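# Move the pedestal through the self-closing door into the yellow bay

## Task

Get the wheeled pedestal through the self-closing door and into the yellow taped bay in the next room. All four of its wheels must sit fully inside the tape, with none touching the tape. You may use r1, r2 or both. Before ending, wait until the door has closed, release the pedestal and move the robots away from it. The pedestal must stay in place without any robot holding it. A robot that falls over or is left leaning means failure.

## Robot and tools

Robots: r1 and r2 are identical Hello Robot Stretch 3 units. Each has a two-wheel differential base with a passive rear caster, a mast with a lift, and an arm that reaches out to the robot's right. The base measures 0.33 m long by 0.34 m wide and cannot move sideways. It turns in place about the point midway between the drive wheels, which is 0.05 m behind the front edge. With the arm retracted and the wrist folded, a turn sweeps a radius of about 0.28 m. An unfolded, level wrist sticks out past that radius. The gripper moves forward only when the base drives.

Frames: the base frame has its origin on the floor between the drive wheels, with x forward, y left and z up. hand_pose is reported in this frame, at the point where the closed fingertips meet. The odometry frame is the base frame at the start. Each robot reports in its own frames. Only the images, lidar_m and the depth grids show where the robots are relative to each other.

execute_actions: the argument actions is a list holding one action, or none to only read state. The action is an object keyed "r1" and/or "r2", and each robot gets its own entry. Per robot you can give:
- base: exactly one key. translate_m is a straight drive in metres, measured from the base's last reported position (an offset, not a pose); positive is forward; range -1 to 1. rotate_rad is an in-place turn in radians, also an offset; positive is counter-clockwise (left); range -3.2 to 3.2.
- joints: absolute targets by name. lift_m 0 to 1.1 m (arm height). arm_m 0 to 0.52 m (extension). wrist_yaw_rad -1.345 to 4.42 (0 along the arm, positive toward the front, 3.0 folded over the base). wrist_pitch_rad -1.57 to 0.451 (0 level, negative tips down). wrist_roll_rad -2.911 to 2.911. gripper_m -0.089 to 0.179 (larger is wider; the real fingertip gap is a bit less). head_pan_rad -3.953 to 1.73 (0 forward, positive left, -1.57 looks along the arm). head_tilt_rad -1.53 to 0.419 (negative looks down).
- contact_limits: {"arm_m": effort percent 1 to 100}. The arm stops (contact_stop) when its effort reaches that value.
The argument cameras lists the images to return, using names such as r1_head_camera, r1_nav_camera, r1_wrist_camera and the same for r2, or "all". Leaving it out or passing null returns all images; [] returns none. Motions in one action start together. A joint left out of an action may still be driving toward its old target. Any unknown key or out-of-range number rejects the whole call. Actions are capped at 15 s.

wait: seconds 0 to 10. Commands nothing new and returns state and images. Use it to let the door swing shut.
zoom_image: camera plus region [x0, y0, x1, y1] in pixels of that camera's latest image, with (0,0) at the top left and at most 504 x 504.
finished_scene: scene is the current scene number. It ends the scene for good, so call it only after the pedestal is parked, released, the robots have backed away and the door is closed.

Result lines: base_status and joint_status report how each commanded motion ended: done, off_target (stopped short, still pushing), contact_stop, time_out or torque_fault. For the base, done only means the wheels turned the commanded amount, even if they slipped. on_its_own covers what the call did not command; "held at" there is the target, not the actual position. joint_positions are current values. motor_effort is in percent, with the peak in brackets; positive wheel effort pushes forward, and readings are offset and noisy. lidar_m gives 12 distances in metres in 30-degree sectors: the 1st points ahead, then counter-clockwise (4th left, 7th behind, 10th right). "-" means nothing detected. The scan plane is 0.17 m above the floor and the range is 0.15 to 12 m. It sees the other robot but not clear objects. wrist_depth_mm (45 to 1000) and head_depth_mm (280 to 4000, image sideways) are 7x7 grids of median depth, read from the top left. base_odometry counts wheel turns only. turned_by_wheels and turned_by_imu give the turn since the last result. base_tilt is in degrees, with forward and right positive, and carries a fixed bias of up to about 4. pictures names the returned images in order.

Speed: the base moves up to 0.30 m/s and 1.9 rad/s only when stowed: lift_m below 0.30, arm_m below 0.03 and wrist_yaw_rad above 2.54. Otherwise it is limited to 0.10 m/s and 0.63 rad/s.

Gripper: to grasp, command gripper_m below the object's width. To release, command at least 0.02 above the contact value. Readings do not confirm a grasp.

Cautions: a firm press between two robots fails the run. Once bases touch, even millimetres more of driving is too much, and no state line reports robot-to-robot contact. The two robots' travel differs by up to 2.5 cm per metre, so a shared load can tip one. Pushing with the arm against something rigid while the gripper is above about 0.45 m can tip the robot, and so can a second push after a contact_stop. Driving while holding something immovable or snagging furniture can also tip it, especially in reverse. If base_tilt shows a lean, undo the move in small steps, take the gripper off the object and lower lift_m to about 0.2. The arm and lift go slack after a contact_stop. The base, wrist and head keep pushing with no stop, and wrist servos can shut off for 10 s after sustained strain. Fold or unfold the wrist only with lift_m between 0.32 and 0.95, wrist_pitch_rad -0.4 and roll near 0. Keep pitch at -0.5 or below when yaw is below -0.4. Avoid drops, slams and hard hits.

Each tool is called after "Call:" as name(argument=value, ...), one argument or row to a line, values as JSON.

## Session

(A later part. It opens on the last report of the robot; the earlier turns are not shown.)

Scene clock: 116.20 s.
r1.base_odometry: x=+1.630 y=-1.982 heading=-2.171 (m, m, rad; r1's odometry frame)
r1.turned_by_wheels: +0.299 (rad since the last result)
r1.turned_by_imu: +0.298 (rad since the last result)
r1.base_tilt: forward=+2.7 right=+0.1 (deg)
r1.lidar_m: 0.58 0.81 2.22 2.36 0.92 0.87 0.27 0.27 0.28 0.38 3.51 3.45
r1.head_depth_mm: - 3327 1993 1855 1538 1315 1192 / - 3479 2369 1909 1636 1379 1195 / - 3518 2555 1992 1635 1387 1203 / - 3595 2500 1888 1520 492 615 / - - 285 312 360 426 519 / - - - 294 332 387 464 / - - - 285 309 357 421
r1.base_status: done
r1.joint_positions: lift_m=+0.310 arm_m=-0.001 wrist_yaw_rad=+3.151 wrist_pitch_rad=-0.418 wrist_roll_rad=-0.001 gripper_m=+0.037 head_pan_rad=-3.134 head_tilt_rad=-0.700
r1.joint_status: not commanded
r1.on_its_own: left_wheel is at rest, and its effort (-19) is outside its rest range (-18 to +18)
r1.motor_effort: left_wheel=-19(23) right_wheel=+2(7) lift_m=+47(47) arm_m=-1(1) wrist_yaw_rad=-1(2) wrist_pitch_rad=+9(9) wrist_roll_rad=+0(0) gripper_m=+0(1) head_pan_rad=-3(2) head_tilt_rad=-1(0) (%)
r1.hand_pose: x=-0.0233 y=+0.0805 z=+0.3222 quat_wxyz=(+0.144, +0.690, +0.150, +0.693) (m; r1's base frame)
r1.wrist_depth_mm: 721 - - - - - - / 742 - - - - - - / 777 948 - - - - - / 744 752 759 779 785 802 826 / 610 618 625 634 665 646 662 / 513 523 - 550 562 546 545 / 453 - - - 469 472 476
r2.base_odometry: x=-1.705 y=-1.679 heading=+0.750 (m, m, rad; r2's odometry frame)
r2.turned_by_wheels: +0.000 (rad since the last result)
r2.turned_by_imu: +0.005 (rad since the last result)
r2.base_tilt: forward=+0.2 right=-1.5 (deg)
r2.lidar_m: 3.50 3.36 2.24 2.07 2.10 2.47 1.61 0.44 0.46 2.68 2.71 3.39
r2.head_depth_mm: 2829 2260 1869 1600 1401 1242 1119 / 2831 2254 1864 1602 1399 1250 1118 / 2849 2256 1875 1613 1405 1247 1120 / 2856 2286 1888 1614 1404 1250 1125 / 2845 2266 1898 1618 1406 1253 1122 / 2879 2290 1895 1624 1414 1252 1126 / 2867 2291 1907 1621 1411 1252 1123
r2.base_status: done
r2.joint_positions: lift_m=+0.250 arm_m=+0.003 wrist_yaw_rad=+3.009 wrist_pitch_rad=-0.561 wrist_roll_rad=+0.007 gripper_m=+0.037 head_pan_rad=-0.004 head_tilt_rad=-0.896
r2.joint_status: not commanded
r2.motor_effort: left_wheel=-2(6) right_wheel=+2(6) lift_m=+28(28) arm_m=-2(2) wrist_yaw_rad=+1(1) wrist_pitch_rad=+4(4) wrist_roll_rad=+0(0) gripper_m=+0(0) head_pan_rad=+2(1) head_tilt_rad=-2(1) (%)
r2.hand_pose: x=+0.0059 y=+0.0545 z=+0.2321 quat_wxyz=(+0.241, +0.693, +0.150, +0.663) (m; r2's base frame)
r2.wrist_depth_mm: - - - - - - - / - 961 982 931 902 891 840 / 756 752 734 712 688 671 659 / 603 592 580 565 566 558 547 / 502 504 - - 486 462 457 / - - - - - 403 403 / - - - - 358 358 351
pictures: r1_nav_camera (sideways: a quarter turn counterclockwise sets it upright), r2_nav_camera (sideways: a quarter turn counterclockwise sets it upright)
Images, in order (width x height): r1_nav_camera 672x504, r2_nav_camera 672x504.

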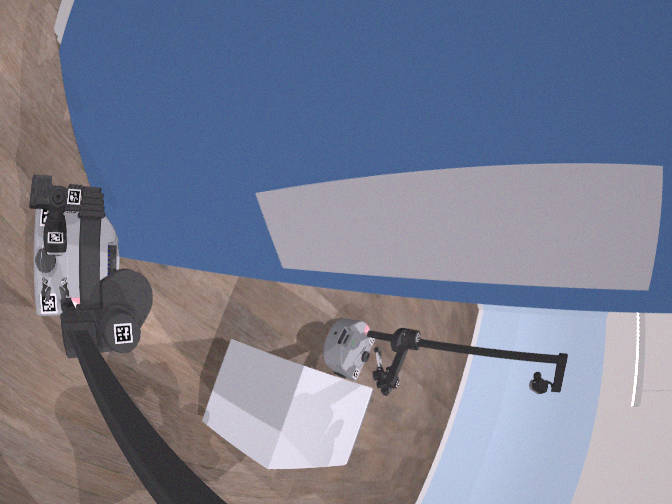

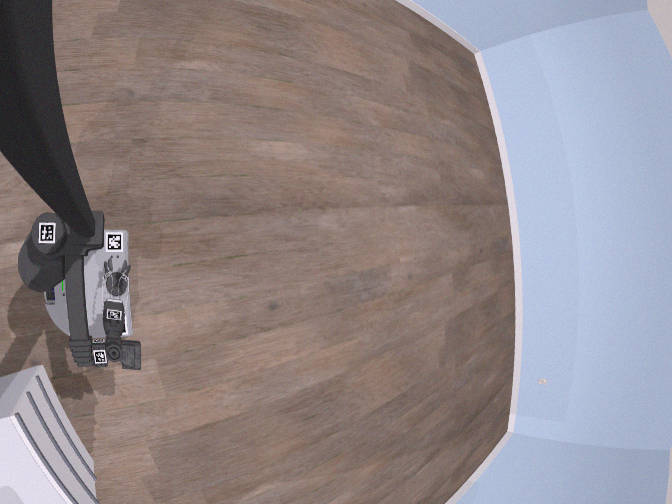

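Call:
execute_actions(
  actions=[
    {"r2":{"base":{"rotate_rad":-1.4}},"r1":{"base":{"translate_m":-0.3}}},
  ],
  cameras=["r1_nav_camera"],
)

Call:
execute_actions(
  actions=[
    {"r2":{"base":{"translate_m":0.42}}},
  ],
  cameras=[],
)

Call:
execute_actions(
  actions=[
    {"r2":{"base":{"rotate_rad":-1.6},"joints":{"head_tilt_rad":-0.6}}},
  ],
  cameras=["r1_nav_camera","r2_head_camera"],
)

Scene clock: 120.83 s.
r1.base_odometry: x=+1.799 y=-1.735 heading=-2.171 (m, m, rad; r1's odometry frame)
r1.turned_by_wheels: +0.000 (rad since the last result)
r1.turned_by_imu: +0.000 (rad since the last result)
r1.base_tilt: forward=+2.7 right=+0.0 (deg)
r1.lidar_m: 0.88 1.19 2.39 2.53 0.64 0.61 3.13 0.25 0.25 0.28 0.49 3.70
r1.head_depth_mm: - 3477 1666 1728 1619 1367 1194 / - 3462 2525 1857 1623 1380 1201 / - 3570 2587 1986 1642 1382 1203 / 3675 3634 2575 2002 1645 1391 1208 / 3237 3327 2583 2023 1654 1398 1210 / 2867 3102 2623 2048 1666 1408 1213 / 2588 2776 2643 2037 1675 1407 1223
r1.base_status: done
r1.joint_positions: lift_m=+0.310 arm_m=-0.001 wrist_yaw_rad=+3.151 wrist_pitch_rad=-0.418 wrist_roll_rad=-0.001 gripper_m=+0.037 head_pan_rad=-3.134 head_tilt_rad=-0.700
r1.joint_status: not commanded
r1.motor_effort: left_wheel=-9(20) right_wheel=-1(16) lift_m=+47(47) arm_m=-1(1) wrist_yaw_rad=+0(1) wrist_pitch_rad=+9(10) wrist_roll_rad=+0(0) gripper_m=+0(0) head_pan_rad=-4(4) head_tilt_rad=+0(0) (%)
r1.hand_pose: x=-0.0233 y=+0.0805 z=+0.3222 quat_wxyz=(+0.144, +0.690, +0.150, +0.693) (m; r1's base frame)
r1.wrist_depth_mm: 493 614 - - - - - / 516 637 - - - - - / 534 674 - - - - - / 567 704 757 773 793 807 815 / 590 614 627 628 658 647 660 / 519 521 - 547 564 543 555 / 453 - - - 469 473 474
r2.base_odometry: x=-1.705 y=-1.679 heading=-0.649 (m, m, rad; r2's odometry frame)
r2.turned_by_wheels: -1.400 (rad since the last result)
r2.turned_by_imu: -1.371 (rad since the last result)
r2.base_tilt: forward=+0.2 right=-1.6 (deg)
r2.lidar_m: 2.67 2.85 3.57 3.50 2.77 2.11 2.07 2.19 2.34 0.94 0.44 0.52
r2.head_depth_mm: 2403 2255 1873 1599 1327 1202 1120 / 2398 2272 1870 1605 1396 1243 1123 / 2429 2256 1871 1606 1410 1250 1123 / 2461 2274 1885 1603 1412 1250 1125 / 2476 2281 1893 1619 1410 1256 1123 / 2502 2288 1898 1621 1410 1253 1130 / 2521 2291 1902 1622 1420 1256 1126
r2.base_status: done
r2.joint_positions: lift_m=+0.250 arm_m=+0.003 wrist_yaw_rad=+3.009 wrist_pitch_rad=-0.561 wrist_roll_rad=+0.007 gripper_m=+0.037 head_pan_rad=-0.004 head_tilt_rad=-0.896
r2.joint_status: not commanded
r2.motor_effort: left_wheel=+2(9) right_wheel=-1(5) lift_m=+27(28) arm_m=-2(2) wrist_yaw_rad=+1(2) wrist_pitch_rad=+4(4) wrist_roll_rad=+0(0) gripper_m=+0(0) head_pan_rad=+1(2) head_tilt_rad=-1(2) (%)
r2.hand_pose: x=+0.0059 y=+0.0545 z=+0.2321 quat_wxyz=(+0.241, +0.693, +0.150, +0.663) (m; r2's base frame)
r2.wrist_depth_mm: - - - - - - - / - 971 964 911 900 888 841 / 748 734 736 722 690 685 663 / 603 592 581 571 556 547 536 / 506 517 - - 482 464 454 / - - - - - 402 399 / - - - - 357 355 354
pictures: r1_nav_camera (sideways: a quarter turn counterclockwise sets it upright)
Images, in order (width x height): r1_nav_camera 672x504.

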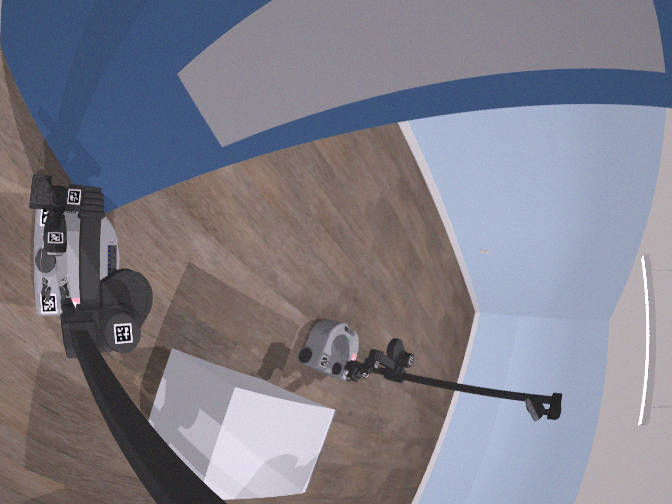

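Scene clock: 123.83 s.
r1.base_odometry: x=+1.799 y=-1.735 heading=-2.171 (m, m, rad; r1's odometry frame)
r1.turned_by_wheels: +0.000 (rad since the last result)
r1.turned_by_imu: +0.001 (rad since the last result)
r1.base_tilt: forward=+2.7 right=+0.0 (deg)
r1.lidar_m: 0.88 1.18 2.39 2.53 0.64 0.62 3.13 0.25 0.25 0.28 0.49 3.70
r1.head_depth_mm: - 3480 2507 1972 1609 1374 1192 / - 3533 2515 1975 1628 1382 1202 / - 3608 2541 1987 1629 1395 1201 / 3595 3584 2600 2001 1643 1398 1209 / 3248 3382 2616 2029 1660 1397 1215 / 2886 3093 2632 2033 1664 1408 1215 / 2598 2789 2674 2050 1664 1411 1223
r1.base_status: not commanded
r1.joint_positions: lift_m=+0.310 arm_m=-0.001 wrist_yaw_rad=+3.151 wrist_pitch_rad=-0.418 wrist_roll_rad=-0.001 gripper_m=+0.037 head_pan_rad=-3.134 head_tilt_rad=-0.700
r1.joint_status: not commanded
r1.motor_effort: left_wheel=-9(9) right_wheel=-2(1) lift_m=+48(47) arm_m=-1(1) wrist_yaw_rad=-1(1) wrist_pitch_rad=+9(9) wrist_roll_rad=+0(0) gripper_m=+0(0) head_pan_rad=-3(2) head_tilt_rad=+0(0) (%)
r1.hand_pose: x=-0.0233 y=+0.0805 z=+0.3222 quat_wxyz=(+0.144, +0.690, +0.150, +0.693) (m; r1's base frame)
r1.wrist_depth_mm: 497 616 - - - - - / 515 642 - - - - - / 539 674 - - - - - / 559 703 762 771 775 797 817 / 590 620 625 634 658 649 652 / 515 527 - 547 566 546 549 / 458 - - - 467 471 477
r2.base_odometry: x=-1.370 y=-1.933 heading=-0.649 (m, m, rad; r2's odometry frame)
r2.turned_by_wheels: +0.000 (rad since the last result)
r2.turned_by_imu: +0.003 (rad since the last result)
r2.base_tilt: forward=+0.2 right=-1.6 (deg)
r2.lidar_m: 2.27 2.40 3.44 3.48 3.30 2.53 2.49 2.63 0.39 0.37 0.38 2.32
r2.head_depth_mm: 2029 2193 1871 1601 1403 1246 1119 / 2029 2213 1864 1613 1401 1246 1120 / 2054 2250 1875 1615 1410 1248 1120 / 2082 2257 1879 1616 1403 1250 1127 / 2104 2271 1882 1611 1411 1253 1124 / 2101 2274 1894 1623 1415 1251 1128 / 2131 2277 1907 1622 1412 1261 1132
r2.base_status: done
r2.joint_positions: lift_m=+0.250 arm_m=+0.003 wrist_yaw_rad=+3.009 wrist_pitch_rad=-0.561 wrist_roll_rad=+0.007 gripper_m=+0.037 head_pan_rad=-0.004 head_tilt_rad=-0.896
r2.joint_status: not commanded
r2.motor_effort: left_wheel=+2(9) right_wheel=-1(4) lift_m=+27(27) arm_m=-2(2) wrist_yaw_rad=+1(1) wrist_pitch_rad=+4(4) wrist_roll_rad=+0(0) gripper_m=+0(0) head_pan_rad=+2(1) head_tilt_rad=-2(1) (%)
r2.hand_pose: x=+0.0058 y=+0.0545 z=+0.2321 quat_wxyz=(+0.241, +0.693, +0.150, +0.663) (m; r2's base frame)
r2.wrist_depth_mm: - - - - - - - / - 968 960 926 893 886 841 / 752 742 715 711 681 673 666 / 591 589 585 568 556 554 544 / 503 518 - - 491 466 459 / - - - - - 404 399 / - - - - 359 355 356
pictures: none
No camera images: the call's "cameras" was empty. Leave "cameras" out to get every camera's image.

Scene clock: 126.17 s.
r1.base_odometry: x=+1.799 y=-1.735 heading=-2.171 (m, m, rad; r1's odometry frame)
r1.turned_by_wheels: +0.000 (rad since the last result)
r1.turned_by_imu: +0.001 (rad since the last result)
r1.base_tilt: forward=+2.7 right=+0.1 (deg)
r1.lidar_m: 0.88 1.19 2.39 2.54 0.64 0.62 3.14 0.25 0.25 0.28 0.49 3.69
r1.head_depth_mm: - 3425 2503 1969 1615 1371 1190 / - 3533 2532 1976 1628 1382 1189 / - 3616 2578 2001 1642 1388 1205 / 3608 3569 2578 2003 1652 1391 1207 / 3214 3377 2570 2028 1656 1408 1210 / 2855 3078 2626 2038 1674 1414 1214 / 2593 2783 2660 2054 1673 1407 1223
r1.base_status: not commanded
r1.joint_positions: lift_m=+0.310 arm_m=-0.001 wrist_yaw_rad=+3.151 wrist_pitch_rad=-0.418 wrist_roll_rad=-0.001 gripper_m=+0.037 head_pan_rad=-3.134 head_tilt_rad=-0.700
r1.joint_status: not commanded
r1.motor_effort: left_wheel=-9(9) right_wheel=-2(1) lift_m=+48(47) arm_m=-1(1) wrist_yaw_rad=+0(2) wrist_pitch_rad=+9(9) wrist_roll_rad=+0(0) gripper_m=+0(0) head_pan_rad=-3(3) head_tilt_rad=+0(1) (%)
r1.hand_pose: x=-0.0233 y=+0.0805 z=+0.3222 quat_wxyz=(+0.144, +0.690, +0.150, +0.693) (m; r1's base frame)
r1.wrist_depth_mm: 497 616 - - - - - / 514 644 - - - - - / 537 675 - - - - - / 562 704 760 798 787 801 805 / 588 624 621 632 653 651 659 / 514 519 - 556 562 546 551 / 455 - - - 464 471 474
r2.base_odometry: x=-1.370 y=-1.933 heading=-2.249 (m, m, rad; r2's odometry frame)
r2.turned_by_wheels: -1.600 (rad since the last result)
r2.turned_by_imu: -1.567 (rad since the last result)
r2.base_tilt: forward=+0.2 right=-1.5 (deg)
r2.lidar_m: 0.37 0.37 2.33 2.26 2.39 3.40 3.48 3.36 2.55 2.49 2.62 0.39
r2.head_depth_mm: - 1927 2232 2055 1759 1455 1241 / - - 2978 2009 1691 950 771 / - - 2711 1745 1085 900 773 / - - 2983 2215 1092 908 771 / 2014 2199 2432 2233 1091 904 772 / 1994 2183 2430 2246 1668 905 772 / 2004 2215 2458 2239 1760 1456 1255
r2.base_status: done
r2.joint_positions: lift_m=+0.250 arm_m=+0.003 wrist_yaw_rad=+3.009 wrist_pitch_rad=-0.561 wrist_roll_rad=+0.007 gripper_m=+0.037 head_pan_rad=-0.004 head_tilt_rad=-0.606
r2.joint_status: all done
r2.motor_effort: left_wheel=+2(8) right_wheel=-1(5) lift_m=+28(28) arm_m=-2(2) wrist_yaw_rad=+1(1) wrist_pitch_rad=+4(4) wrist_roll_rad=+0(0) gripper_m=+1(0) head_pan_rad=+2(1) head_tilt_rad=+2(20) (%)
r2.hand_pose: x=+0.0058 y=+0.0545 z=+0.2321 quat_wxyz=(+0.241, +0.693, +0.150, +0.663) (m; r2's base frame)
r2.wrist_depth_mm: - - - - - - - / - 959 948 935 911 875 858 / 763 739 721 705 687 676 663 / 605 592 572 575 561 544 394 / 500 509 - - 486 470 433 / - - - - - 400 400 / - - - - 358 356 348
pictures: r1_nav_camera (sideways: a quarter turn counterclockwise sets it upright), r2_head_camera (sideways: a quarter turn clockwise sets it upright)
Images, in order (width x height): r1_nav_camera 672x504, r2_head_camera 896x504.

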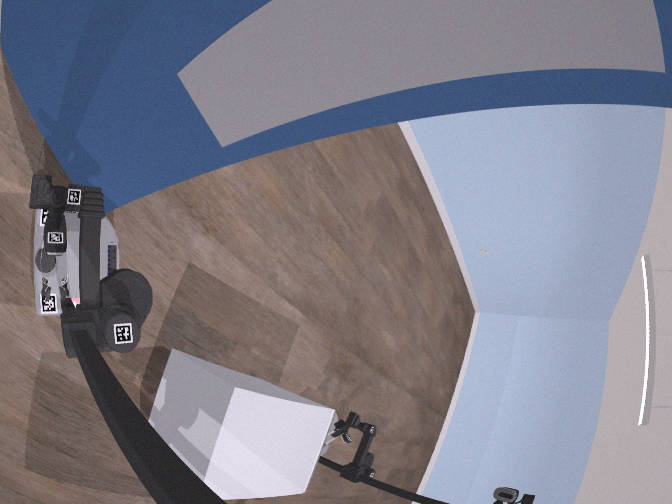

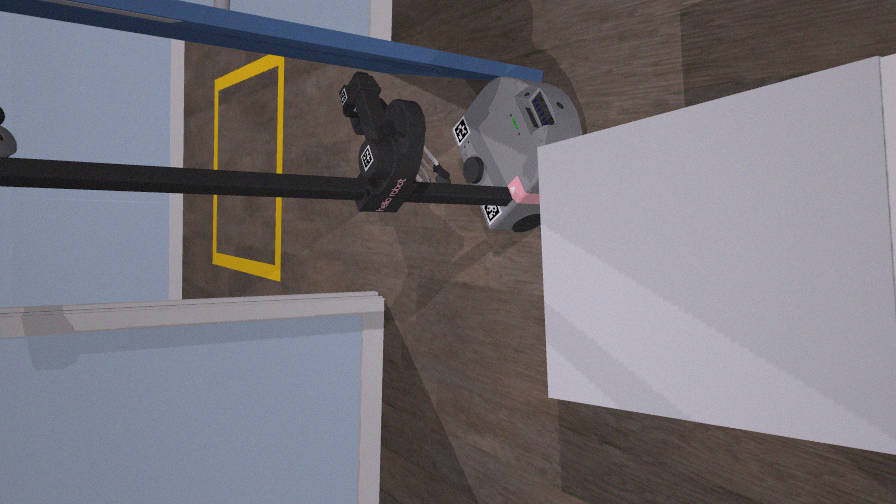

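Call:
execute_actions(
  actions=[
    {"r1":{"base":{"rotate_rad":-2.1},"joints":{"head_pan_rad":0,"head_tilt_rad":-1.0}},"r2":{"joints":{"lift_m":0.31}}},
  ],
  cameras=["r1_nav_camera","r2_head_camera"],
)

Scene clock: 131.40 s.
r1.base_odometry: x=+1.799 y=-1.735 heading=+2.012 (m, m, rad; r1's odometry frame)
r1.turned_by_wheels: -2.100 (rad since the last result)
r1.turned_by_imu: -2.110 (rad since the last result)
r1.base_tilt: forward=+2.6 right=+0.0 (deg)
r1.lidar_m: - 0.15 0.19 3.70 1.02 1.18 2.38 2.52 0.64 0.62 3.15 2.56
r1.head_depth_mm: - - - - - - 1070 / - - - - - - - / - - - - - - - / - - - - - - 807 / - - - - - - 1085 / - - - - - - 1106 / - - - - - 1038 1119
r1.base_status: done
r1.joint_positions: lift_m=+0.310 arm_m=-0.001 wrist_yaw_rad=+3.151 wrist_pitch_rad=-0.418 wrist_roll_rad=-0.001 gripper_m=+0.037 head_pan_rad=+0.033 head_tilt_rad=-1.009
r1.joint_status: head_pan_rad off_target (ended at +0.033, target +0.000); the others done
r1.motor_effort: left_wheel=+8(28) right_wheel=+2(41) lift_m=+46(47) arm_m=-1(0) wrist_yaw_rad=+0(18) wrist_pitch_rad=+10(10) wrist_roll_rad=+0(0) gripper_m=+0(0) head_pan_rad=-19(52) head_tilt_rad=+3(16) (%)
r1.hand_pose: x=-0.0233 y=+0.0804 z=+0.3222 quat_wxyz=(+0.144, +0.690, +0.150, +0.693) (m; r1's base frame)
r1.wrist_depth_mm: 821 784 - - - - 265 / 904 864 - - - - 217 / 946 919 - - - 844 184 / 739 747 752 784 779 488 160 / 612 610 615 631 648 350 141 / 520 521 - 552 554 270 126 / 458 - - - 464 216 114
r2.base_odometry: x=-1.370 y=-1.933 heading=-2.249 (m, m, rad; r2's odometry frame)
r2.turned_by_wheels: +0.000 (rad since the last result)
r2.turned_by_imu: +0.001 (rad since the last result)
r2.base_tilt: forward=+0.2 right=-1.6 (deg)
r2.lidar_m: 0.37 0.37 2.32 2.26 2.39 3.39 3.47 3.36 2.55 2.48 2.62 0.39
r2.head_depth_mm: 1641 2033 2316 2197 1755 1454 1247 / 1399 1488 1744 1998 1756 953 771 / - - 2734 1808 1090 904 772 / - - 2718 2219 1088 903 773 / 2002 2194 2441 2234 1094 906 771 / 1981 2187 2420 2228 1660 906 773 / 2005 2199 2477 2214 1768 1461 1251
r2.base_status: not commanded
r2.joint_positions: lift_m=+0.310 arm_m=+0.003 wrist_yaw_rad=+3.009 wrist_pitch_rad=-0.561 wrist_roll_rad=+0.007 gripper_m=+0.037 head_pan_rad=-0.004 head_tilt_rad=-0.606
r2.joint_status: all done
r2.motor_effort: left_wheel=+2(2) right_wheel=-1(1) lift_m=+35(38) arm_m=-2(2) wrist_yaw_rad=+1(1) wrist_pitch_rad=+4(4) wrist_roll_rad=+0(0) gripper_m=+0(0) head_pan_rad=+1(2) head_tilt_rad=+2(2) (%)
r2.hand_pose: x=+0.0058 y=+0.0545 z=+0.2919 quat_wxyz=(+0.241, +0.693, +0.150, +0.663) (m; r2's base frame)
r2.wrist_depth_mm: - - - - - - - / - - - - - - 993 / 883 853 846 829 799 793 770 / 696 689 673 655 653 648 394 / 585 578 565 574 564 546 403 / 496 514 - - - 473 436 / 447 - - - 405 411 410
pictures: r1_nav_camera (sideways: a quarter turn counterclockwise sets it upright), r2_head_camera (sideways: a quarter turn clockwise sets it upright)
Images, in order (width x height): r1_nav_camera 672x504, r2_head_camera 896x504.

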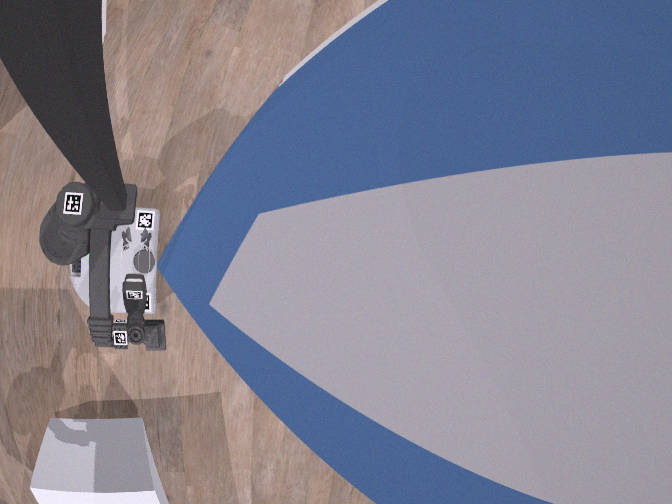

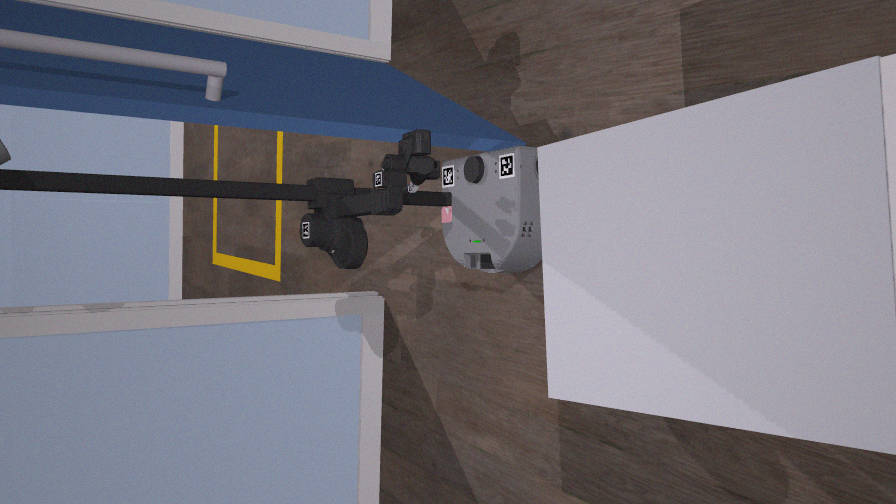

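Call:
execute_actions(
  actions=[],
  cameras=["r1_head_camera","r1_nav_camera","r2_nav_camera","r2_head_camera"],
)

Scene clock: 132.20 s.
r1.base_odometry: x=+1.799 y=-1.735 heading=+2.012 (m, m, rad; r1's odometry frame)
r1.turned_by_wheels: +0.000 (rad since the last result)
r1.turned_by_imu: +0.000 (rad since the last result)
r1.base_tilt: forward=+2.6 right=+0.0 (deg)
r1.lidar_m: - 0.15 0.19 3.70 1.02 1.18 2.38 2.53 0.64 0.62 3.14 2.56
r1.head_depth_mm: - - - - - - 1066 / - - - - - - - / - - - - - - - / - - - - - - 808 / - - - - - - 1084 / - - - - - - 1101 / - - - - - 1038 1127
r1.base_status: done
r1.joint_positions: lift_m=+0.310 arm_m=-0.001 wrist_yaw_rad=+3.151 wrist_pitch_rad=-0.418 wrist_roll_rad=-0.001 gripper_m=+0.037 head_pan_rad=+0.033 head_tilt_rad=-1.009
r1.joint_status: head_pan_rad off_target (ended at +0.033, target +0.000); the others done
r1.motor_effort: left_wheel=+8(28) right_wheel=+1(41) lift_m=+47(47) arm_m=+0(0) wrist_yaw_rad=-1(18) wrist_pitch_rad=+10(10) wrist_roll_rad=+0(0) gripper_m=+0(0) head_pan_rad=-18(52) head_tilt_rad=+3(16) (%)
r1.hand_pose: x=-0.0233 y=+0.0804 z=+0.3222 quat_wxyz=(+0.144, +0.690, +0.150, +0.693) (m; r1's base frame)
r1.wrist_depth_mm: 814 792 - - - - 266 / 905 869 - - - - 216 / 921 906 - 998 - 836 184 / 742 741 751 779 800 493 159 / 612 614 618 643 651 352 141 / 516 523 - 556 562 270 126 / 456 - - - 467 216 114
r2.base_odometry: x=-1.370 y=-1.933 heading=-2.249 (m, m, rad; r2's odometry frame)
r2.turned_by_wheels: +0.000 (rad since the last result)
r2.turned_by_imu: +0.000 (rad since the last result)
r2.base_tilt: forward=+0.3 right=-1.6 (deg)
r2.lidar_m: 0.37 0.37 2.32 2.26 2.39 3.38 3.47 3.36 2.55 2.49 2.62 0.39
r2.head_depth_mm: 1637 2036 2323 2226 1762 1463 1242 / 1406 1490 1734 1974 1750 947 771 / - - 2694 1810 1090 902 771 / - - 2704 2213 1094 905 771 / 2001 2208 2432 2233 1096 902 769 / 1993 2199 2456 2232 1659 903 773 / 2008 2206 2464 2233 1762 1463 1247
r2.base_status: not commanded
r2.joint_positions: lift_m=+0.310 arm_m=+0.003 wrist_yaw_rad=+3.009 wrist_pitch_rad=-0.561 wrist_roll_rad=+0.007 gripper_m=+0.037 head_pan_rad=-0.004 head_tilt_rad=-0.606
r2.joint_status: all done
r2.motor_effort: left_wheel=+2(2) right_wheel=-1(1) lift_m=+34(38) arm_m=-2(2) wrist_yaw_rad=+2(1) wrist_pitch_rad=+4(4) wrist_roll_rad=+0(0) gripper_m=+0(0) head_pan_rad=+2(2) head_tilt_rad=+2(2) (%)
r2.hand_pose: x=+0.0058 y=+0.0545 z=+0.2919 quat_wxyz=(+0.241, +0.693, +0.150, +0.663) (m; r2's base frame)
r2.wrist_depth_mm: - - - - - - - / - - - - - - 988 / 890 846 866 832 818 795 768 / 707 691 687 667 659 645 395 / 580 576 567 578 563 547 404 / 501 507 - - - 467 435 / 451 - - - 410 415 409
pictures: r1_head_camera (sideways: a quarter turn clockwise sets it upright), r1_nav_camera (sideways: a quarter turn counterclockwise sets it upright), r2_head_camera (sideways: a quarter turn clockwise sets it upright), r2_nav_camera (sideways: a quarter turn counterclockwise sets it upright)
Images, in order (width x height): r1_head_camera 896x504, r1_nav_camera 672x504, r2_head_camera 896x504, r2_nav_camera 672x504.

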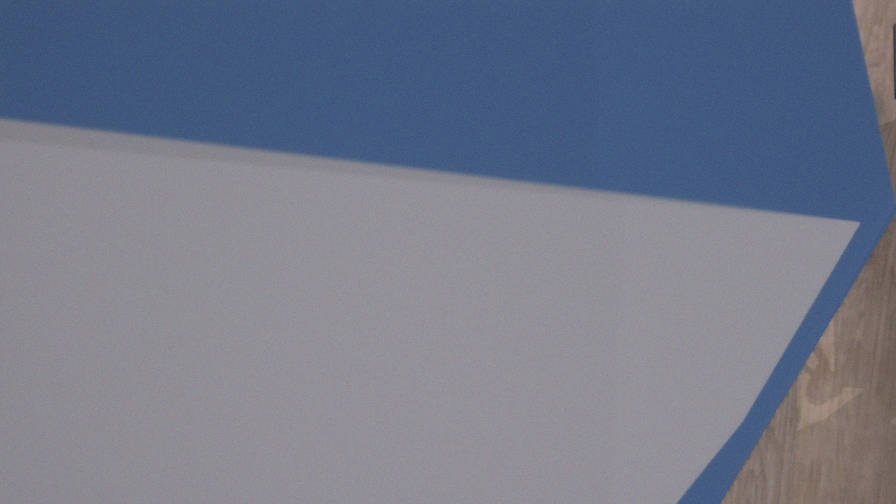

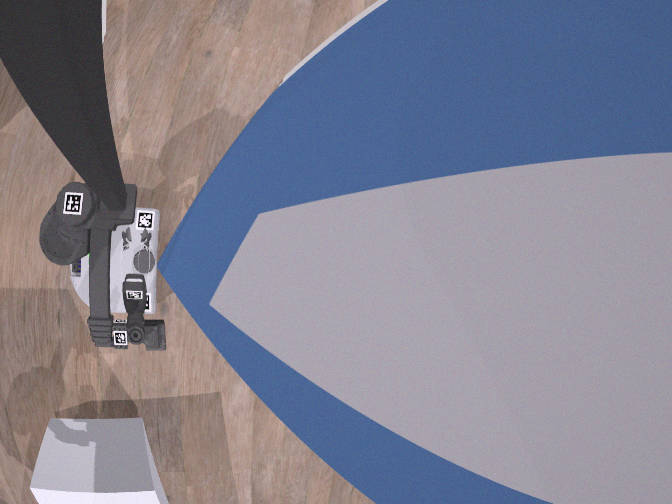

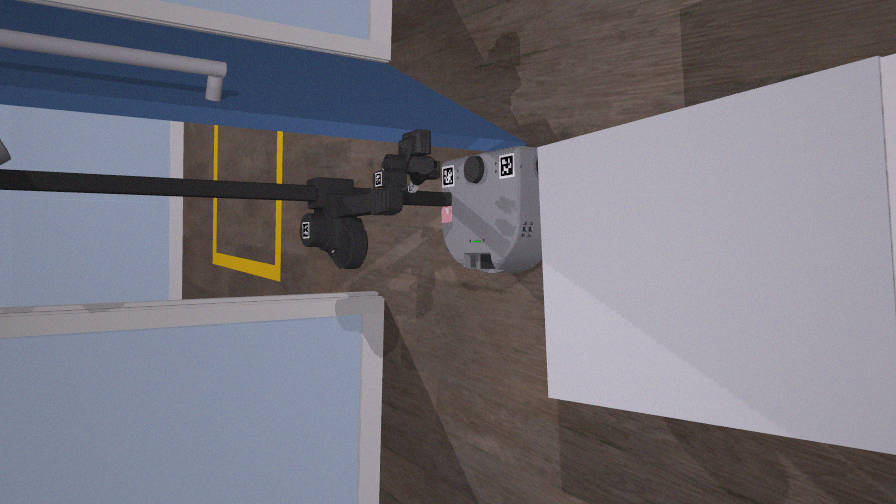

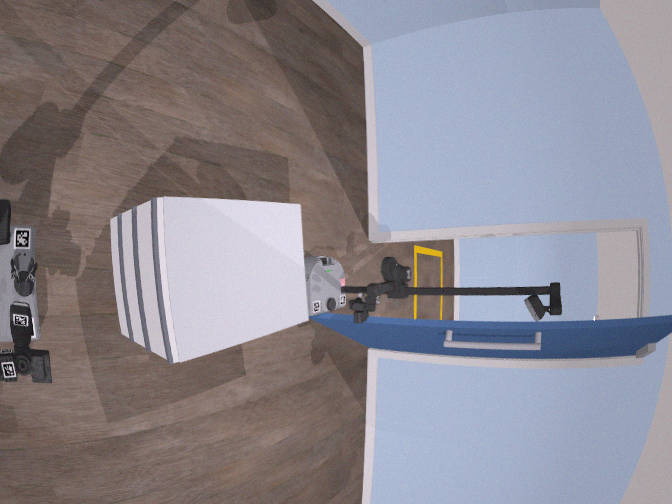

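Call:
execute_actions(
  actions=[
    {"r1":{"base":{"translate_m":0.2}}},
  ],
  cameras=["r1_nav_camera","r2_nav_camera","r2_head_camera"],
)

Scene clock: 136.00 s.
r1.base_odometry: x=+1.714 y=-1.554 heading=+2.013 (m, m, rad; r1's odometry frame)
r1.turned_by_wheels: +0.001 (rad since the last result)
r1.turned_by_imu: -0.520 (rad since the last result)
r1.base_tilt: forward=+2.6 right=+0.1 (deg)
r1.lidar_m: 2.34 - 0.15 0.19 3.77 0.97 1.27 2.49 2.65 0.58 0.58 3.00
r1.head_depth_mm: 2324 1973 1690 1499 1331 1205 1104 / 2321 1977 1700 1508 1344 1210 1106 / 2362 1965 1699 1511 1354 1216 1107 / 2303 1989 1717 1511 1346 1217 1083 / 2232 2000 1728 1518 1375 - 403 / 2172 2022 1741 - - - 363 / 2086 2051 - - - - -
r1.base_status: translate_m off_target (by the wheels' count: +0.1999 of +0.2000)
r1.joint_positions: lift_m=+0.310 arm_m=-0.001 wrist_yaw_rad=+3.151 wrist_pitch_rad=-0.418 wrist_roll_rad=-0.001 gripper_m=+0.037 head_pan_rad=+0.007 head_tilt_rad=-1.001
r1.joint_status: not commanded
r1.on_its_own: left_wheel is at rest, and its effort (+33) is outside its rest range (-18 to +18); head_pan_rad moved -0.026 to your old target +0.000
r1.motor_effort: left_wheel=+33(62) right_wheel=-1(40) lift_m=+43(47) arm_m=+0(0) wrist_yaw_rad=+0(1) wrist_pitch_rad=+10(10) wrist_roll_rad=+0(0) gripper_m=+1(0) head_pan_rad=-4(20) head_tilt_rad=+1(8) (%)
r1.hand_pose: x=-0.0233 y=+0.0804 z=+0.3223 quat_wxyz=(+0.144, +0.690, +0.150, +0.693) (m; r1's base frame)
r1.wrist_depth_mm: - - - 566 233 147 107 / - - - 597 239 149 108 / 953 966 - 643 245 152 110 / 735 761 755 672 253 154 111 / 606 622 631 609 240 157 112 / 519 528 - 546 224 160 114 / 453 - - - 277 162 115
r2.base_odometry: x=-1.370 y=-1.933 heading=-2.249 (m, m, rad; r2's odometry frame)
r2.turned_by_wheels: +0.000 (rad since the last result)
r2.turned_by_imu: +0.001 (rad since the last result)
r2.base_tilt: forward=+0.2 right=-1.6 (deg)
r2.lidar_m: 0.37 0.37 2.32 2.27 2.38 3.39 3.47 3.36 2.55 2.49 2.61 0.39
r2.head_depth_mm: - 2083 2327 2214 1765 1450 1246 / - - 2604 1868 1727 951 770 / - - 2722 1874 1091 903 772 / - - 3006 2213 1095 904 771 / 2009 2206 2444 2220 1098 906 772 / 1982 2201 2433 2222 1666 906 772 / 1991 2211 2430 2226 1776 1462 1242
r2.base_status: not commanded
r2.joint_positions: lift_m=+0.310 arm_m=+0.003 wrist_yaw_rad=+3.009 wrist_pitch_rad=-0.561 wrist_roll_rad=+0.007 gripper_m=+0.037 head_pan_rad=-0.004 head_tilt_rad=-0.606
r2.joint_status: not commanded
r2.motor_effort: left_wheel=+2(2) right_wheel=-1(1) lift_m=+34(35) arm_m=-2(2) wrist_yaw_rad=+1(1) wrist_pitch_rad=+4(4) wrist_roll_rad=+0(0) gripper_m=-1(0) head_pan_rad=+2(2) head_tilt_rad=+1(2) (%)
r2.hand_pose: x=+0.0058 y=+0.0545 z=+0.2919 quat_wxyz=(+0.241, +0.693, +0.150, +0.663) (m; r2's base frame)
r2.wrist_depth_mm: - - - - - - - / - - - - - - 968 / 881 870 840 809 802 788 770 / 708 699 674 666 657 646 397 / 578 577 565 573 566 535 403 / 505 511 - - - 465 437 / 452 - - - 406 412 408
pictures: r1_nav_camera (sideways: a quarter turn counterclockwise sets it upright), r2_head_camera (sideways: a quarter turn clockwise sets it upright), r2_nav_camera (sideways: a quarter turn counterclockwise sets it upright)
Images, in order (width x height): r1_nav_camera 672x504, r2_head_camera 896x504, r2_nav_camera 672x504.

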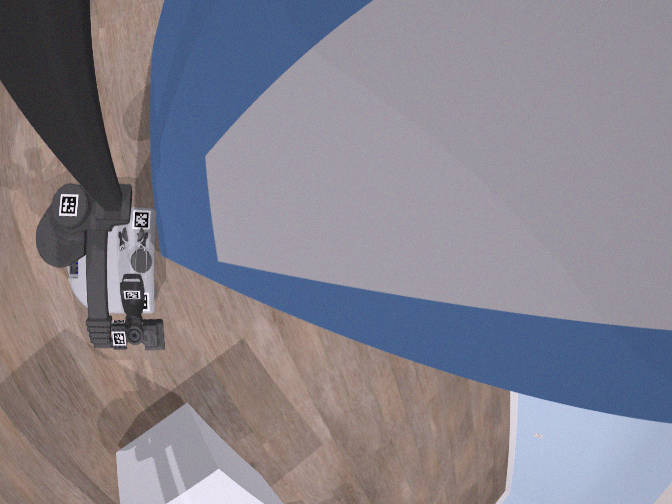

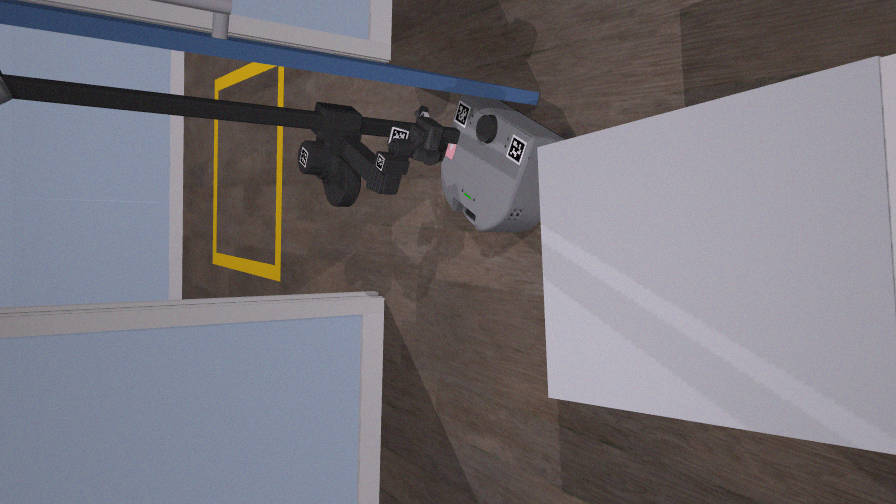

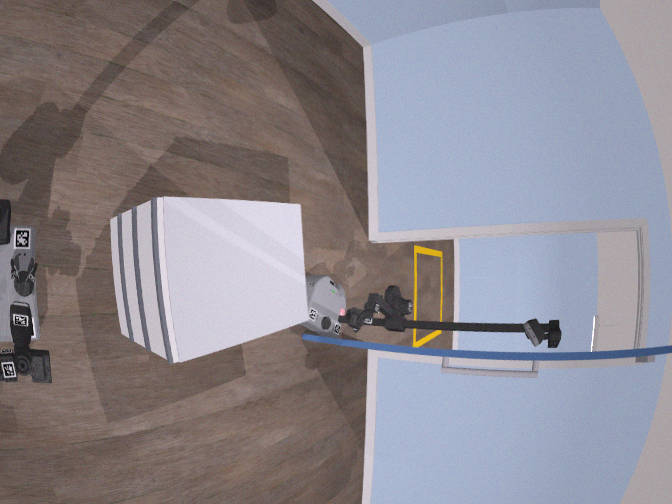

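Call:
execute_actions(
  actions=[
    {"r1":{"base":{"rotate_rad":0.35}}},
  ],
  cameras=[],
)

Call:
execute_actions(
  actions=[
    {"r1":{"base":{"translate_m":0.2}}},
  ],
  cameras=["r1_nav_camera","r2_nav_camera","r2_head_camera"],
)

Scene clock: 138.07 s.
r1.base_odometry: x=+1.714 y=-1.554 heading=+2.363 (m, m, rad; r1's odometry frame)
r1.turned_by_wheels: +0.350 (rad since the last result)
r1.turned_by_imu: +0.351 (rad since the last result)
r1.base_tilt: forward=+2.6 right=+0.1 (deg)
r1.lidar_m: 2.36 - 0.15 0.74 0.97 1.06 2.38 2.52 0.62 0.58 3.60 2.43
r1.head_depth_mm: - - - 1433 1323 1203 1101 / - - - - - 1199 1107 / - - - - - - 1095 / - - - - - - 574 / - - - - - - 900 / - - - - - - 1075 / - - - - - - 1083
r1.base_status: done
r1.joint_positions: lift_m=+0.310 arm_m=-0.001 wrist_yaw_rad=+3.151 wrist_pitch_rad=-0.418 wrist_roll_rad=-0.001 gripper_m=+0.037 head_pan_rad=-0.029 head_tilt_rad=-1.013
r1.joint_status: not commanded
r1.motor_effort: left_wheel=+4(24) right_wheel=+9(19) lift_m=+43(43) arm_m=+0(1) wrist_yaw_rad=-1(0) wrist_pitch_rad=+9(10) wrist_roll_rad=+0(0) gripper_m=+0(0) head_pan_rad=+16(17) head_tilt_rad=+4(4) (%)
r1.hand_pose: x=-0.0233 y=+0.0804 z=+0.3223 quat_wxyz=(+0.144, +0.690, +0.150, +0.693) (m; r1's base frame)
r1.wrist_depth_mm: 762 - - - - 211 116 / 805 - - - 855 197 112 / 865 917 - - 669 186 108 / 741 757 759 780 543 176 104 / 607 618 624 637 381 166 101 / 516 525 - 559 279 158 97 / 457 - - - 361 149 95
r2.base_odometry: x=-1.370 y=-1.933 heading=-2.249 (m, m, rad; r2's odometry frame)
r2.turned_by_wheels: +0.000 (rad since the last result)
r2.turned_by_imu: +0.001 (rad since the last result)
r2.base_tilt: forward=+0.2 right=-1.5 (deg)
r2.lidar_m: 0.37 0.37 2.32 2.27 2.39 3.40 3.46 3.37 2.55 2.49 2.62 0.39
r2.head_depth_mm: 1660 1522 2315 2219 1748 1451 1248 / - - 2724 1790 1700 949 769 / - - 2626 1876 1093 903 770 / - - 2988 2213 1094 905 772 / 1990 2190 2460 2223 1093 904 771 / 1985 2192 2442 2223 1660 904 771 / 2011 2216 2464 2213 1773 1462 1247
r2.base_status: not commanded
r2.joint_positions: lift_m=+0.310 arm_m=+0.003 wrist_yaw_rad=+3.009 wrist_pitch_rad=-0.561 wrist_roll_rad=+0.007 gripper_m=+0.037 head_pan_rad=-0.004 head_tilt_rad=-0.606
r2.joint_status: not commanded
r2.motor_effort: left_wheel=+2(2) right_wheel=-1(1) lift_m=+35(35) arm_m=-2(2) wrist_yaw_rad=+1(2) wrist_pitch_rad=+4(4) wrist_roll_rad=+0(0) gripper_m=+0(0) head_pan_rad=+3(2) head_tilt_rad=+2(2) (%)
r2.hand_pose: x=+0.0058 y=+0.0545 z=+0.2919 quat_wxyz=(+0.241, +0.693, +0.150, +0.663) (m; r2's base frame)
r2.wrist_depth_mm: - - - - - - - / - - - - - - 984 / 894 880 859 825 806 803 771 / 704 686 681 666 655 642 391 / 580 580 570 577 565 540 401 / 501 512 - - - 468 444 / 448 - - - 408 411 408
pictures: none
No camera images: the call's "cameras" was empty. Leave "cameras" out to get every camera's image.

Scene clock: 141.07 s.
r1.base_odometry: x=+1.572 y=-1.414 heading=+2.364 (m, m, rad; r1's odometry frame)
r1.turned_by_wheels: +0.001 (rad since the last result)
r1.turned_by_imu: +0.001 (rad since the last result)
r1.base_tilt: forward=+2.7 right=+0.1 (deg)
r1.lidar_m: - - 0.15 0.19 1.14 1.11 2.43 2.73 0.63 0.80 3.26 2.48
r1.head_depth_mm: - - - - - - 1091 / - - - - - - 1075 / - - - - - - - / - - - - - - - / - - - - - - - / - - - - - - - / - - - - - - -
r1.base_status: done
r1.joint_positions: lift_m=+0.310 arm_m=-0.001 wrist_yaw_rad=+3.151 wrist_pitch_rad=-0.418 wrist_roll_rad=-0.001 gripper_m=+0.037 head_pan_rad=-0.007 head_tilt_rad=-1.002
r1.joint_status: not commanded
r1.on_its_own: left_wheel is at rest, and its effort (+25) is outside its rest range (-18 to +18)
r1.motor_effort: left_wheel=+25(26) right_wheel=+0(14) lift_m=+43(43) arm_m=-1(1) wrist_yaw_rad=+0(1) wrist_pitch_rad=+10(9) wrist_roll_rad=+0(0) gripper_m=+0(0) head_pan_rad=+4(25) head_tilt_rad=+0(7) (%)
r1.hand_pose: x=-0.0233 y=+0.0804 z=+0.3223 quat_wxyz=(+0.144, +0.690, +0.150, +0.693) (m; r1's base frame)
r1.wrist_depth_mm: - - - - 255 136 93 / - - - - 255 136 93 / 903 963 - 940 254 136 93 / 743 751 754 744 253 136 93 / 607 618 629 639 225 136 93 / 518 525 - 552 201 135 92 / 454 - - - 250 135 92
r2.base_odometry: x=-1.370 y=-1.933 heading=-2.249 (m, m, rad; r2's odometry frame)
r2.turned_by_wheels: +0.000 (rad since the last result)
r2.turned_by_imu: +0.001 (rad since the last result)
r2.base_tilt: forward=+0.2 right=-1.6 (deg)
r2.lidar_m: 0.37 0.37 2.32 2.26 2.39 3.37 3.47 3.35 2.55 2.49 2.63 0.39
r2.head_depth_mm: - 1812 1744 1699 1699 1450 1243 / - - 2841 1876 1690 948 771 / - - 2992 2204 1090 906 771 / - - 2981 2225 1092 903 772 / 2015 2204 2442 2222 1093 907 774 / 1987 2185 2438 2214 1659 903 772 / 1996 2213 2470 2240 1762 1462 1248
r2.base_status: not commanded
r2.joint_positions: lift_m=+0.310 arm_m=+0.003 wrist_yaw_rad=+3.009 wrist_pitch_rad=-0.561 wrist_roll_rad=+0.007 gripper_m=+0.037 head_pan_rad=-0.004 head_tilt_rad=-0.606
r2.joint_status: not commanded
r2.motor_effort: left_wheel=+2(1) right_wheel=-1(1) lift_m=+35(34) arm_m=-2(2) wrist_yaw_rad=+1(1) wrist_pitch_rad=+4(4) wrist_roll_rad=+0(0) gripper_m=+0(0) head_pan_rad=+2(2) head_tilt_rad=+2(2) (%)
r2.hand_pose: x=+0.0058 y=+0.0545 z=+0.2919 quat_wxyz=(+0.241, +0.693, +0.150, +0.663) (m; r2's base frame)
r2.wrist_depth_mm: - - - - - - - / - - - - - - - / 873 855 838 813 798 765 781 / 719 691 671 662 666 654 395 / 581 570 568 582 564 543 409 / 497 508 - - - 473 439 / 450 - - - 412 414 409
pictures: r1_nav_camera (sideways: a quarter turn counterclockwise sets it upright), r2_head_camera (sideways: a quarter turn clockwise sets it upright), r2_nav_camera (sideways: a quarter turn counterclockwise sets it upright)
Images, in order (width x height): r1_nav_camera 672x504, r2_head_camera 896x504, r2_nav_camera 672x504.

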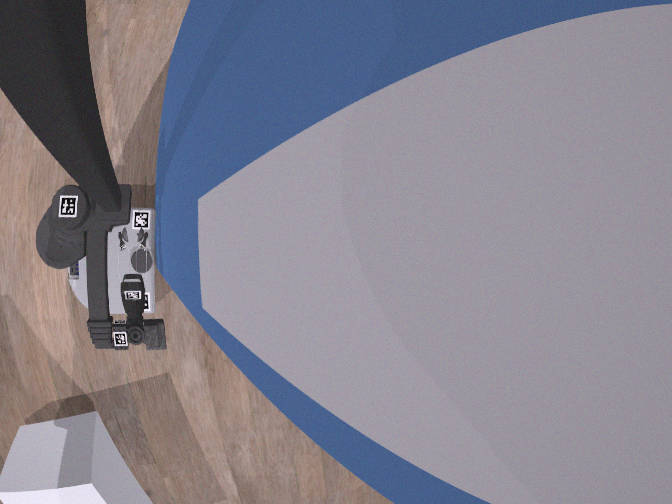

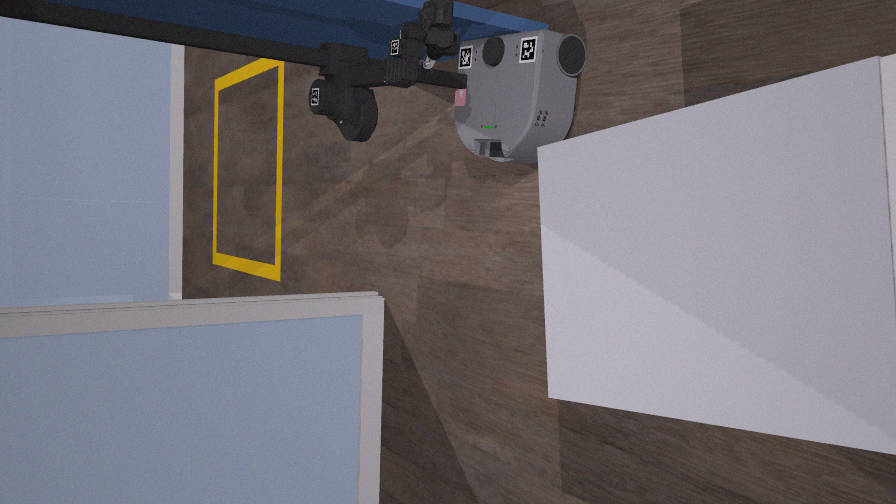

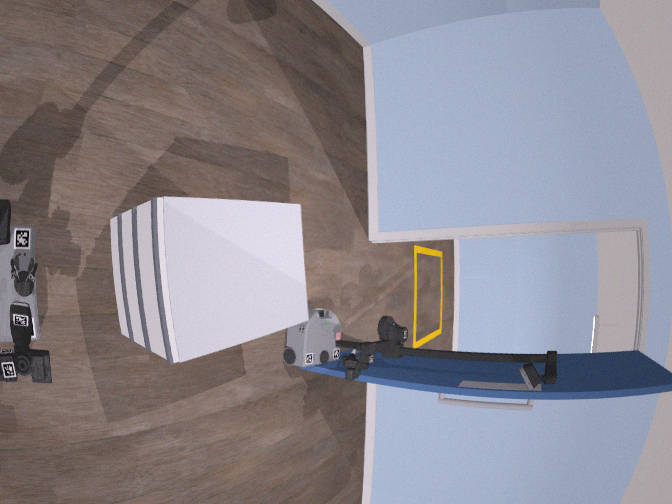

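Call:
execute_actions(
  actions=[
    {"r1":{"base":{"rotate_rad":0.2}}},
  ],
  cameras=[],
)

Call:
execute_actions(
  actions=[
    {"r1":{"base":{"translate_m":0.25}},"r2":{"joints":{"head_pan_rad":-0.2}}},
  ],
  cameras=["r1_nav_camera","r2_nav_camera","r2_head_camera"],
)

Scene clock: 142.90 s.
r1.base_odometry: x=+1.572 y=-1.414 heading=+2.564 (m, m, rad; r1's odometry frame)
r1.turned_by_wheels: +0.200 (rad since the last result)
r1.turned_by_imu: +0.199 (rad since the last result)
r1.base_tilt: forward=+2.6 right=+0.0 (deg)
r1.lidar_m: - - 0.15 0.50 1.12 1.33 2.68 0.73 0.63 4.97 2.69 2.49
r1.head_depth_mm: - - - - - - 1073 / - - - - - - - / - - - - - - - / - - - - - - 605 / - - - - - - 784 / - - - - - - 893 / - - - - - - 1024
r1.base_status: done
r1.joint_positions: lift_m=+0.310 arm_m=-0.001 wrist_yaw_rad=+3.151 wrist_pitch_rad=-0.418 wrist_roll_rad=-0.001 gripper_m=+0.037 head_pan_rad=-0.037 head_tilt_rad=-1.011
r1.joint_status: not commanded
r1.motor_effort: left_wheel=+3(17) right_wheel=+9(11) lift_m=+43(43) arm_m=-1(1) wrist_yaw_rad=-1(2) wrist_pitch_rad=+10(9) wrist_roll_rad=+0(0) gripper_m=+0(1) head_pan_rad=+21(20) head_tilt_rad=+4(4) (%)
r1.hand_pose: x=-0.0233 y=+0.0804 z=+0.3223 quat_wxyz=(+0.144, +0.690, +0.150, +0.693) (m; r1's base frame)
r1.wrist_depth_mm: 894 - - - 717 196 113 / 984 - - - 605 186 110 / 960 965 - - 521 178 107 / 749 758 753 789 460 169 104 / 609 619 623 635 347 162 101 / 520 529 - 549 267 156 99 / 456 - - - 341 149 96
r2.base_odometry: x=-1.370 y=-1.933 heading=-2.249 (m, m, rad; r2's odometry frame)
r2.turned_by_wheels: +0.000 (rad since the last result)
r2.turned_by_imu: +0.001 (rad since the last result)
r2.base_tilt: forward=+0.2 right=-1.5 (deg)
r2.lidar_m: 0.37 0.37 2.32 2.26 2.39 3.40 3.48 3.36 2.55 2.49 2.62 0.39
r2.head_depth_mm: 1898 1718 1768 1687 1674 1466 1245 / - - 2851 1882 1677 949 772 / - - 2982 2201 1091 907 771 / - - 3004 2211 1096 903 771 / 2012 2211 2461 2221 1093 905 771 / 1993 2191 2450 2230 1668 906 773 / 2011 2202 2451 2207 1768 1459 1253
r2.base_status: not commanded
r2.joint_positions: lift_m=+0.310 arm_m=+0.003 wrist_yaw_rad=+3.009 wrist_pitch_rad=-0.561 wrist_roll_rad=+0.007 gripper_m=+0.037 head_pan_rad=-0.004 head_tilt_rad=-0.606
r2.joint_status: not commanded
r2.motor_effort: left_wheel=+1(2) right_wheel=-1(1) lift_m=+34(35) arm_m=-2(2) wrist_yaw_rad=+1(2) wrist_pitch_rad=+4(4) wrist_roll_rad=+0(0) gripper_m=-1(0) head_pan_rad=+2(2) head_tilt_rad=+1(1) (%)
r2.hand_pose: x=+0.0058 y=+0.0545 z=+0.2919 quat_wxyz=(+0.241, +0.693, +0.150, +0.663) (m; r2's base frame)
r2.wrist_depth_mm: - - - - - - - / - - - - - - 983 / 889 860 855 822 806 796 757 / 709 683 671 679 663 637 396 / 582 583 566 577 566 538 406 / 500 512 - - - 465 439 / 448 - - - 409 409 408
pictures: none
No camera images: the call's "cameras" was empty. Leave "cameras" out to get every camera's image.

Scene clock: 146.33 s.
r1.base_odometry: x=+1.362 y=-1.277 heading=+2.565 (m, m, rad; r1's odometry frame)
r1.turned_by_wheels: +0.001 (rad since the last result)
r1.turned_by_imu: +0.041 (rad since the last result)
r1.base_tilt: forward=+2.6 right=+0.0 (deg)
r1.lidar_m: - - 0.15 0.19 1.23 1.37 2.87 0.75 0.80 4.81 2.37 -
r1.head_depth_mm: - - - - - - 1076 / - - - - - - 1072 / - - - - - - - / - - - - - - - / - - - - - - - / - - - - - - - / - - - - - - -
r1.base_status: translate_m off_target (by the wheels' count: +0.2498 of +0.2500)
r1.joint_positions: lift_m=+0.310 arm_m=-0.001 wrist_yaw_rad=+3.151 wrist_pitch_rad=-0.418 wrist_roll_rad=-0.001 gripper_m=+0.037 head_pan_rad=+0.007 head_tilt_rad=-1.007
r1.joint_status: not commanded
r1.on_its_own: left_wheel is at rest, and its effort (+47) is outside its rest range (-18 to +18)
r1.motor_effort: left_wheel=+47(100) right_wheel=+7(32) lift_m=+38(43) arm_m=-1(1) wrist_yaw_rad=+1(0) wrist_pitch_rad=+10(10) wrist_roll_rad=+0(0) gripper_m=+0(0) head_pan_rad=-3(25) head_tilt_rad=+2(6) (%)
r1.hand_pose: x=-0.0233 y=+0.0804 z=+0.3225 quat_wxyz=(+0.144, +0.690, +0.150, +0.693) (m; r1's base frame)
r1.wrist_depth_mm: 953 - - - 259 136 92 / - - - - 258 136 92 / 952 972 - 930 255 135 92 / 744 758 775 749 255 135 92 / 609 614 625 635 224 134 91 / 518 529 - 551 200 134 91 / 455 - - - 248 133 91
r2.base_odometry: x=-1.370 y=-1.933 heading=-2.249 (m, m, rad; r2's odometry frame)
r2.turned_by_wheels: +0.000 (rad since the last result)
r2.turned_by_imu: +0.001 (rad since the last result)
r2.base_tilt: forward=+0.2 right=-1.6 (deg)
r2.lidar_m: 0.37 0.37 2.32 2.27 2.38 3.38 3.46 3.36 2.54 2.49 2.62 0.39
r2.head_depth_mm: 1389 1488 1664 2066 1756 1452 1240 / 1560 1665 1731 1814 1719 1456 1245 / - 2164 2321 2209 1760 1388 771 / - - 3003 2214 1090 904 772 / - - 3012 2209 1093 904 775 / - - 3003 2216 1091 905 771 / 1949 2138 2329 2213 1093 905 772
r2.base_status: not commanded
r2.joint_positions: lift_m=+0.310 arm_m=+0.003 wrist_yaw_rad=+3.009 wrist_pitch_rad=-0.561 wrist_roll_rad=+0.007 gripper_m=+0.037 head_pan_rad=-0.193 head_tilt_rad=-0.606
r2.joint_status: all done
r2.motor_effort: left_wheel=+2(2) right_wheel=-1(1) lift_m=+35(34) arm_m=-2(2) wrist_yaw_rad=+1(2) wrist_pitch_rad=+4(4) wrist_roll_rad=+0(0) gripper_m=+0(0) head_pan_rad=-5(26) head_tilt_rad=+2(1) (%)
r2.hand_pose: x=+0.0058 y=+0.0545 z=+0.2919 quat_wxyz=(+0.241, +0.693, +0.150, +0.663) (m; r2's base frame)
r2.wrist_depth_mm: - - - - - - - / - - - - - - - / 895 849 842 831 791 780 752 / 715 693 682 669 650 644 396 / 595 582 563 586 566 541 406 / 502 516 - - - 464 439 / 449 - - - 409 415 413
pictures: r1_nav_camera (sideways: a quarter turn counterclockwise sets it upright), r2_head_camera (sideways: a quarter turn clockwise sets it upright), r2_nav_camera (sideways: a quarter turn counterclockwise sets it upright)
Images, in order (width x height): r1_nav_camera 672x504, r2_head_camera 896x504, r2_nav_camera 672x504.

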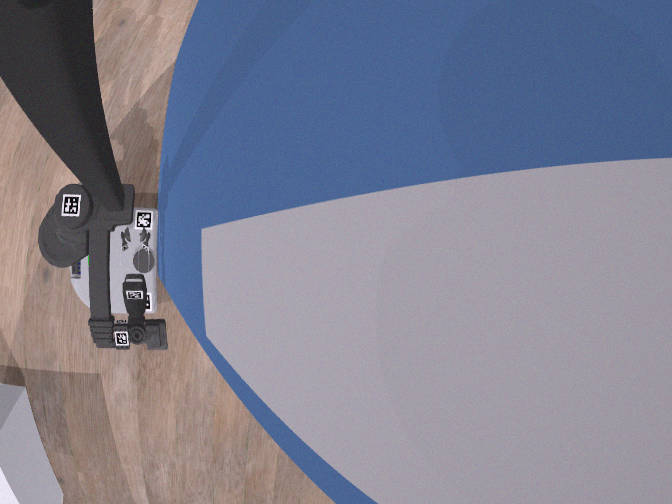

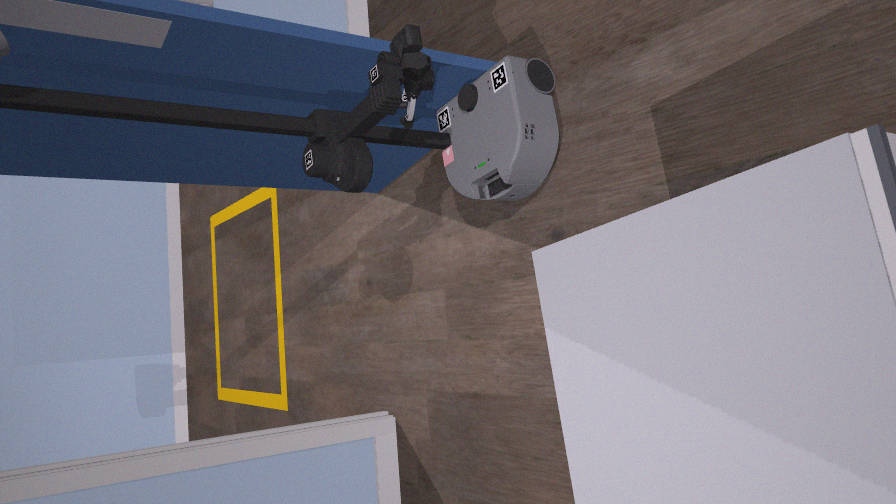

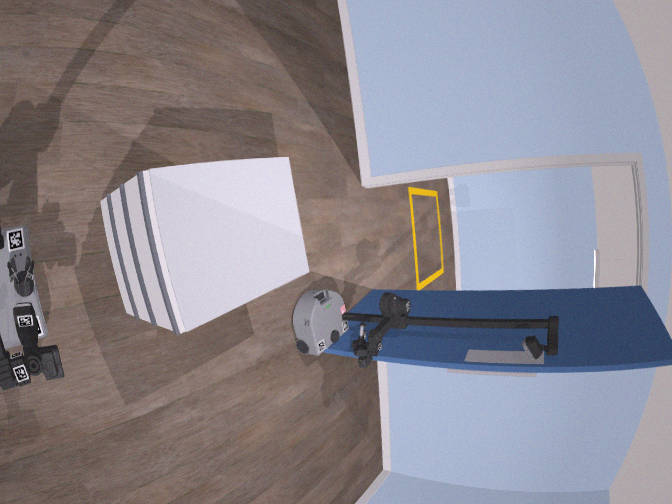

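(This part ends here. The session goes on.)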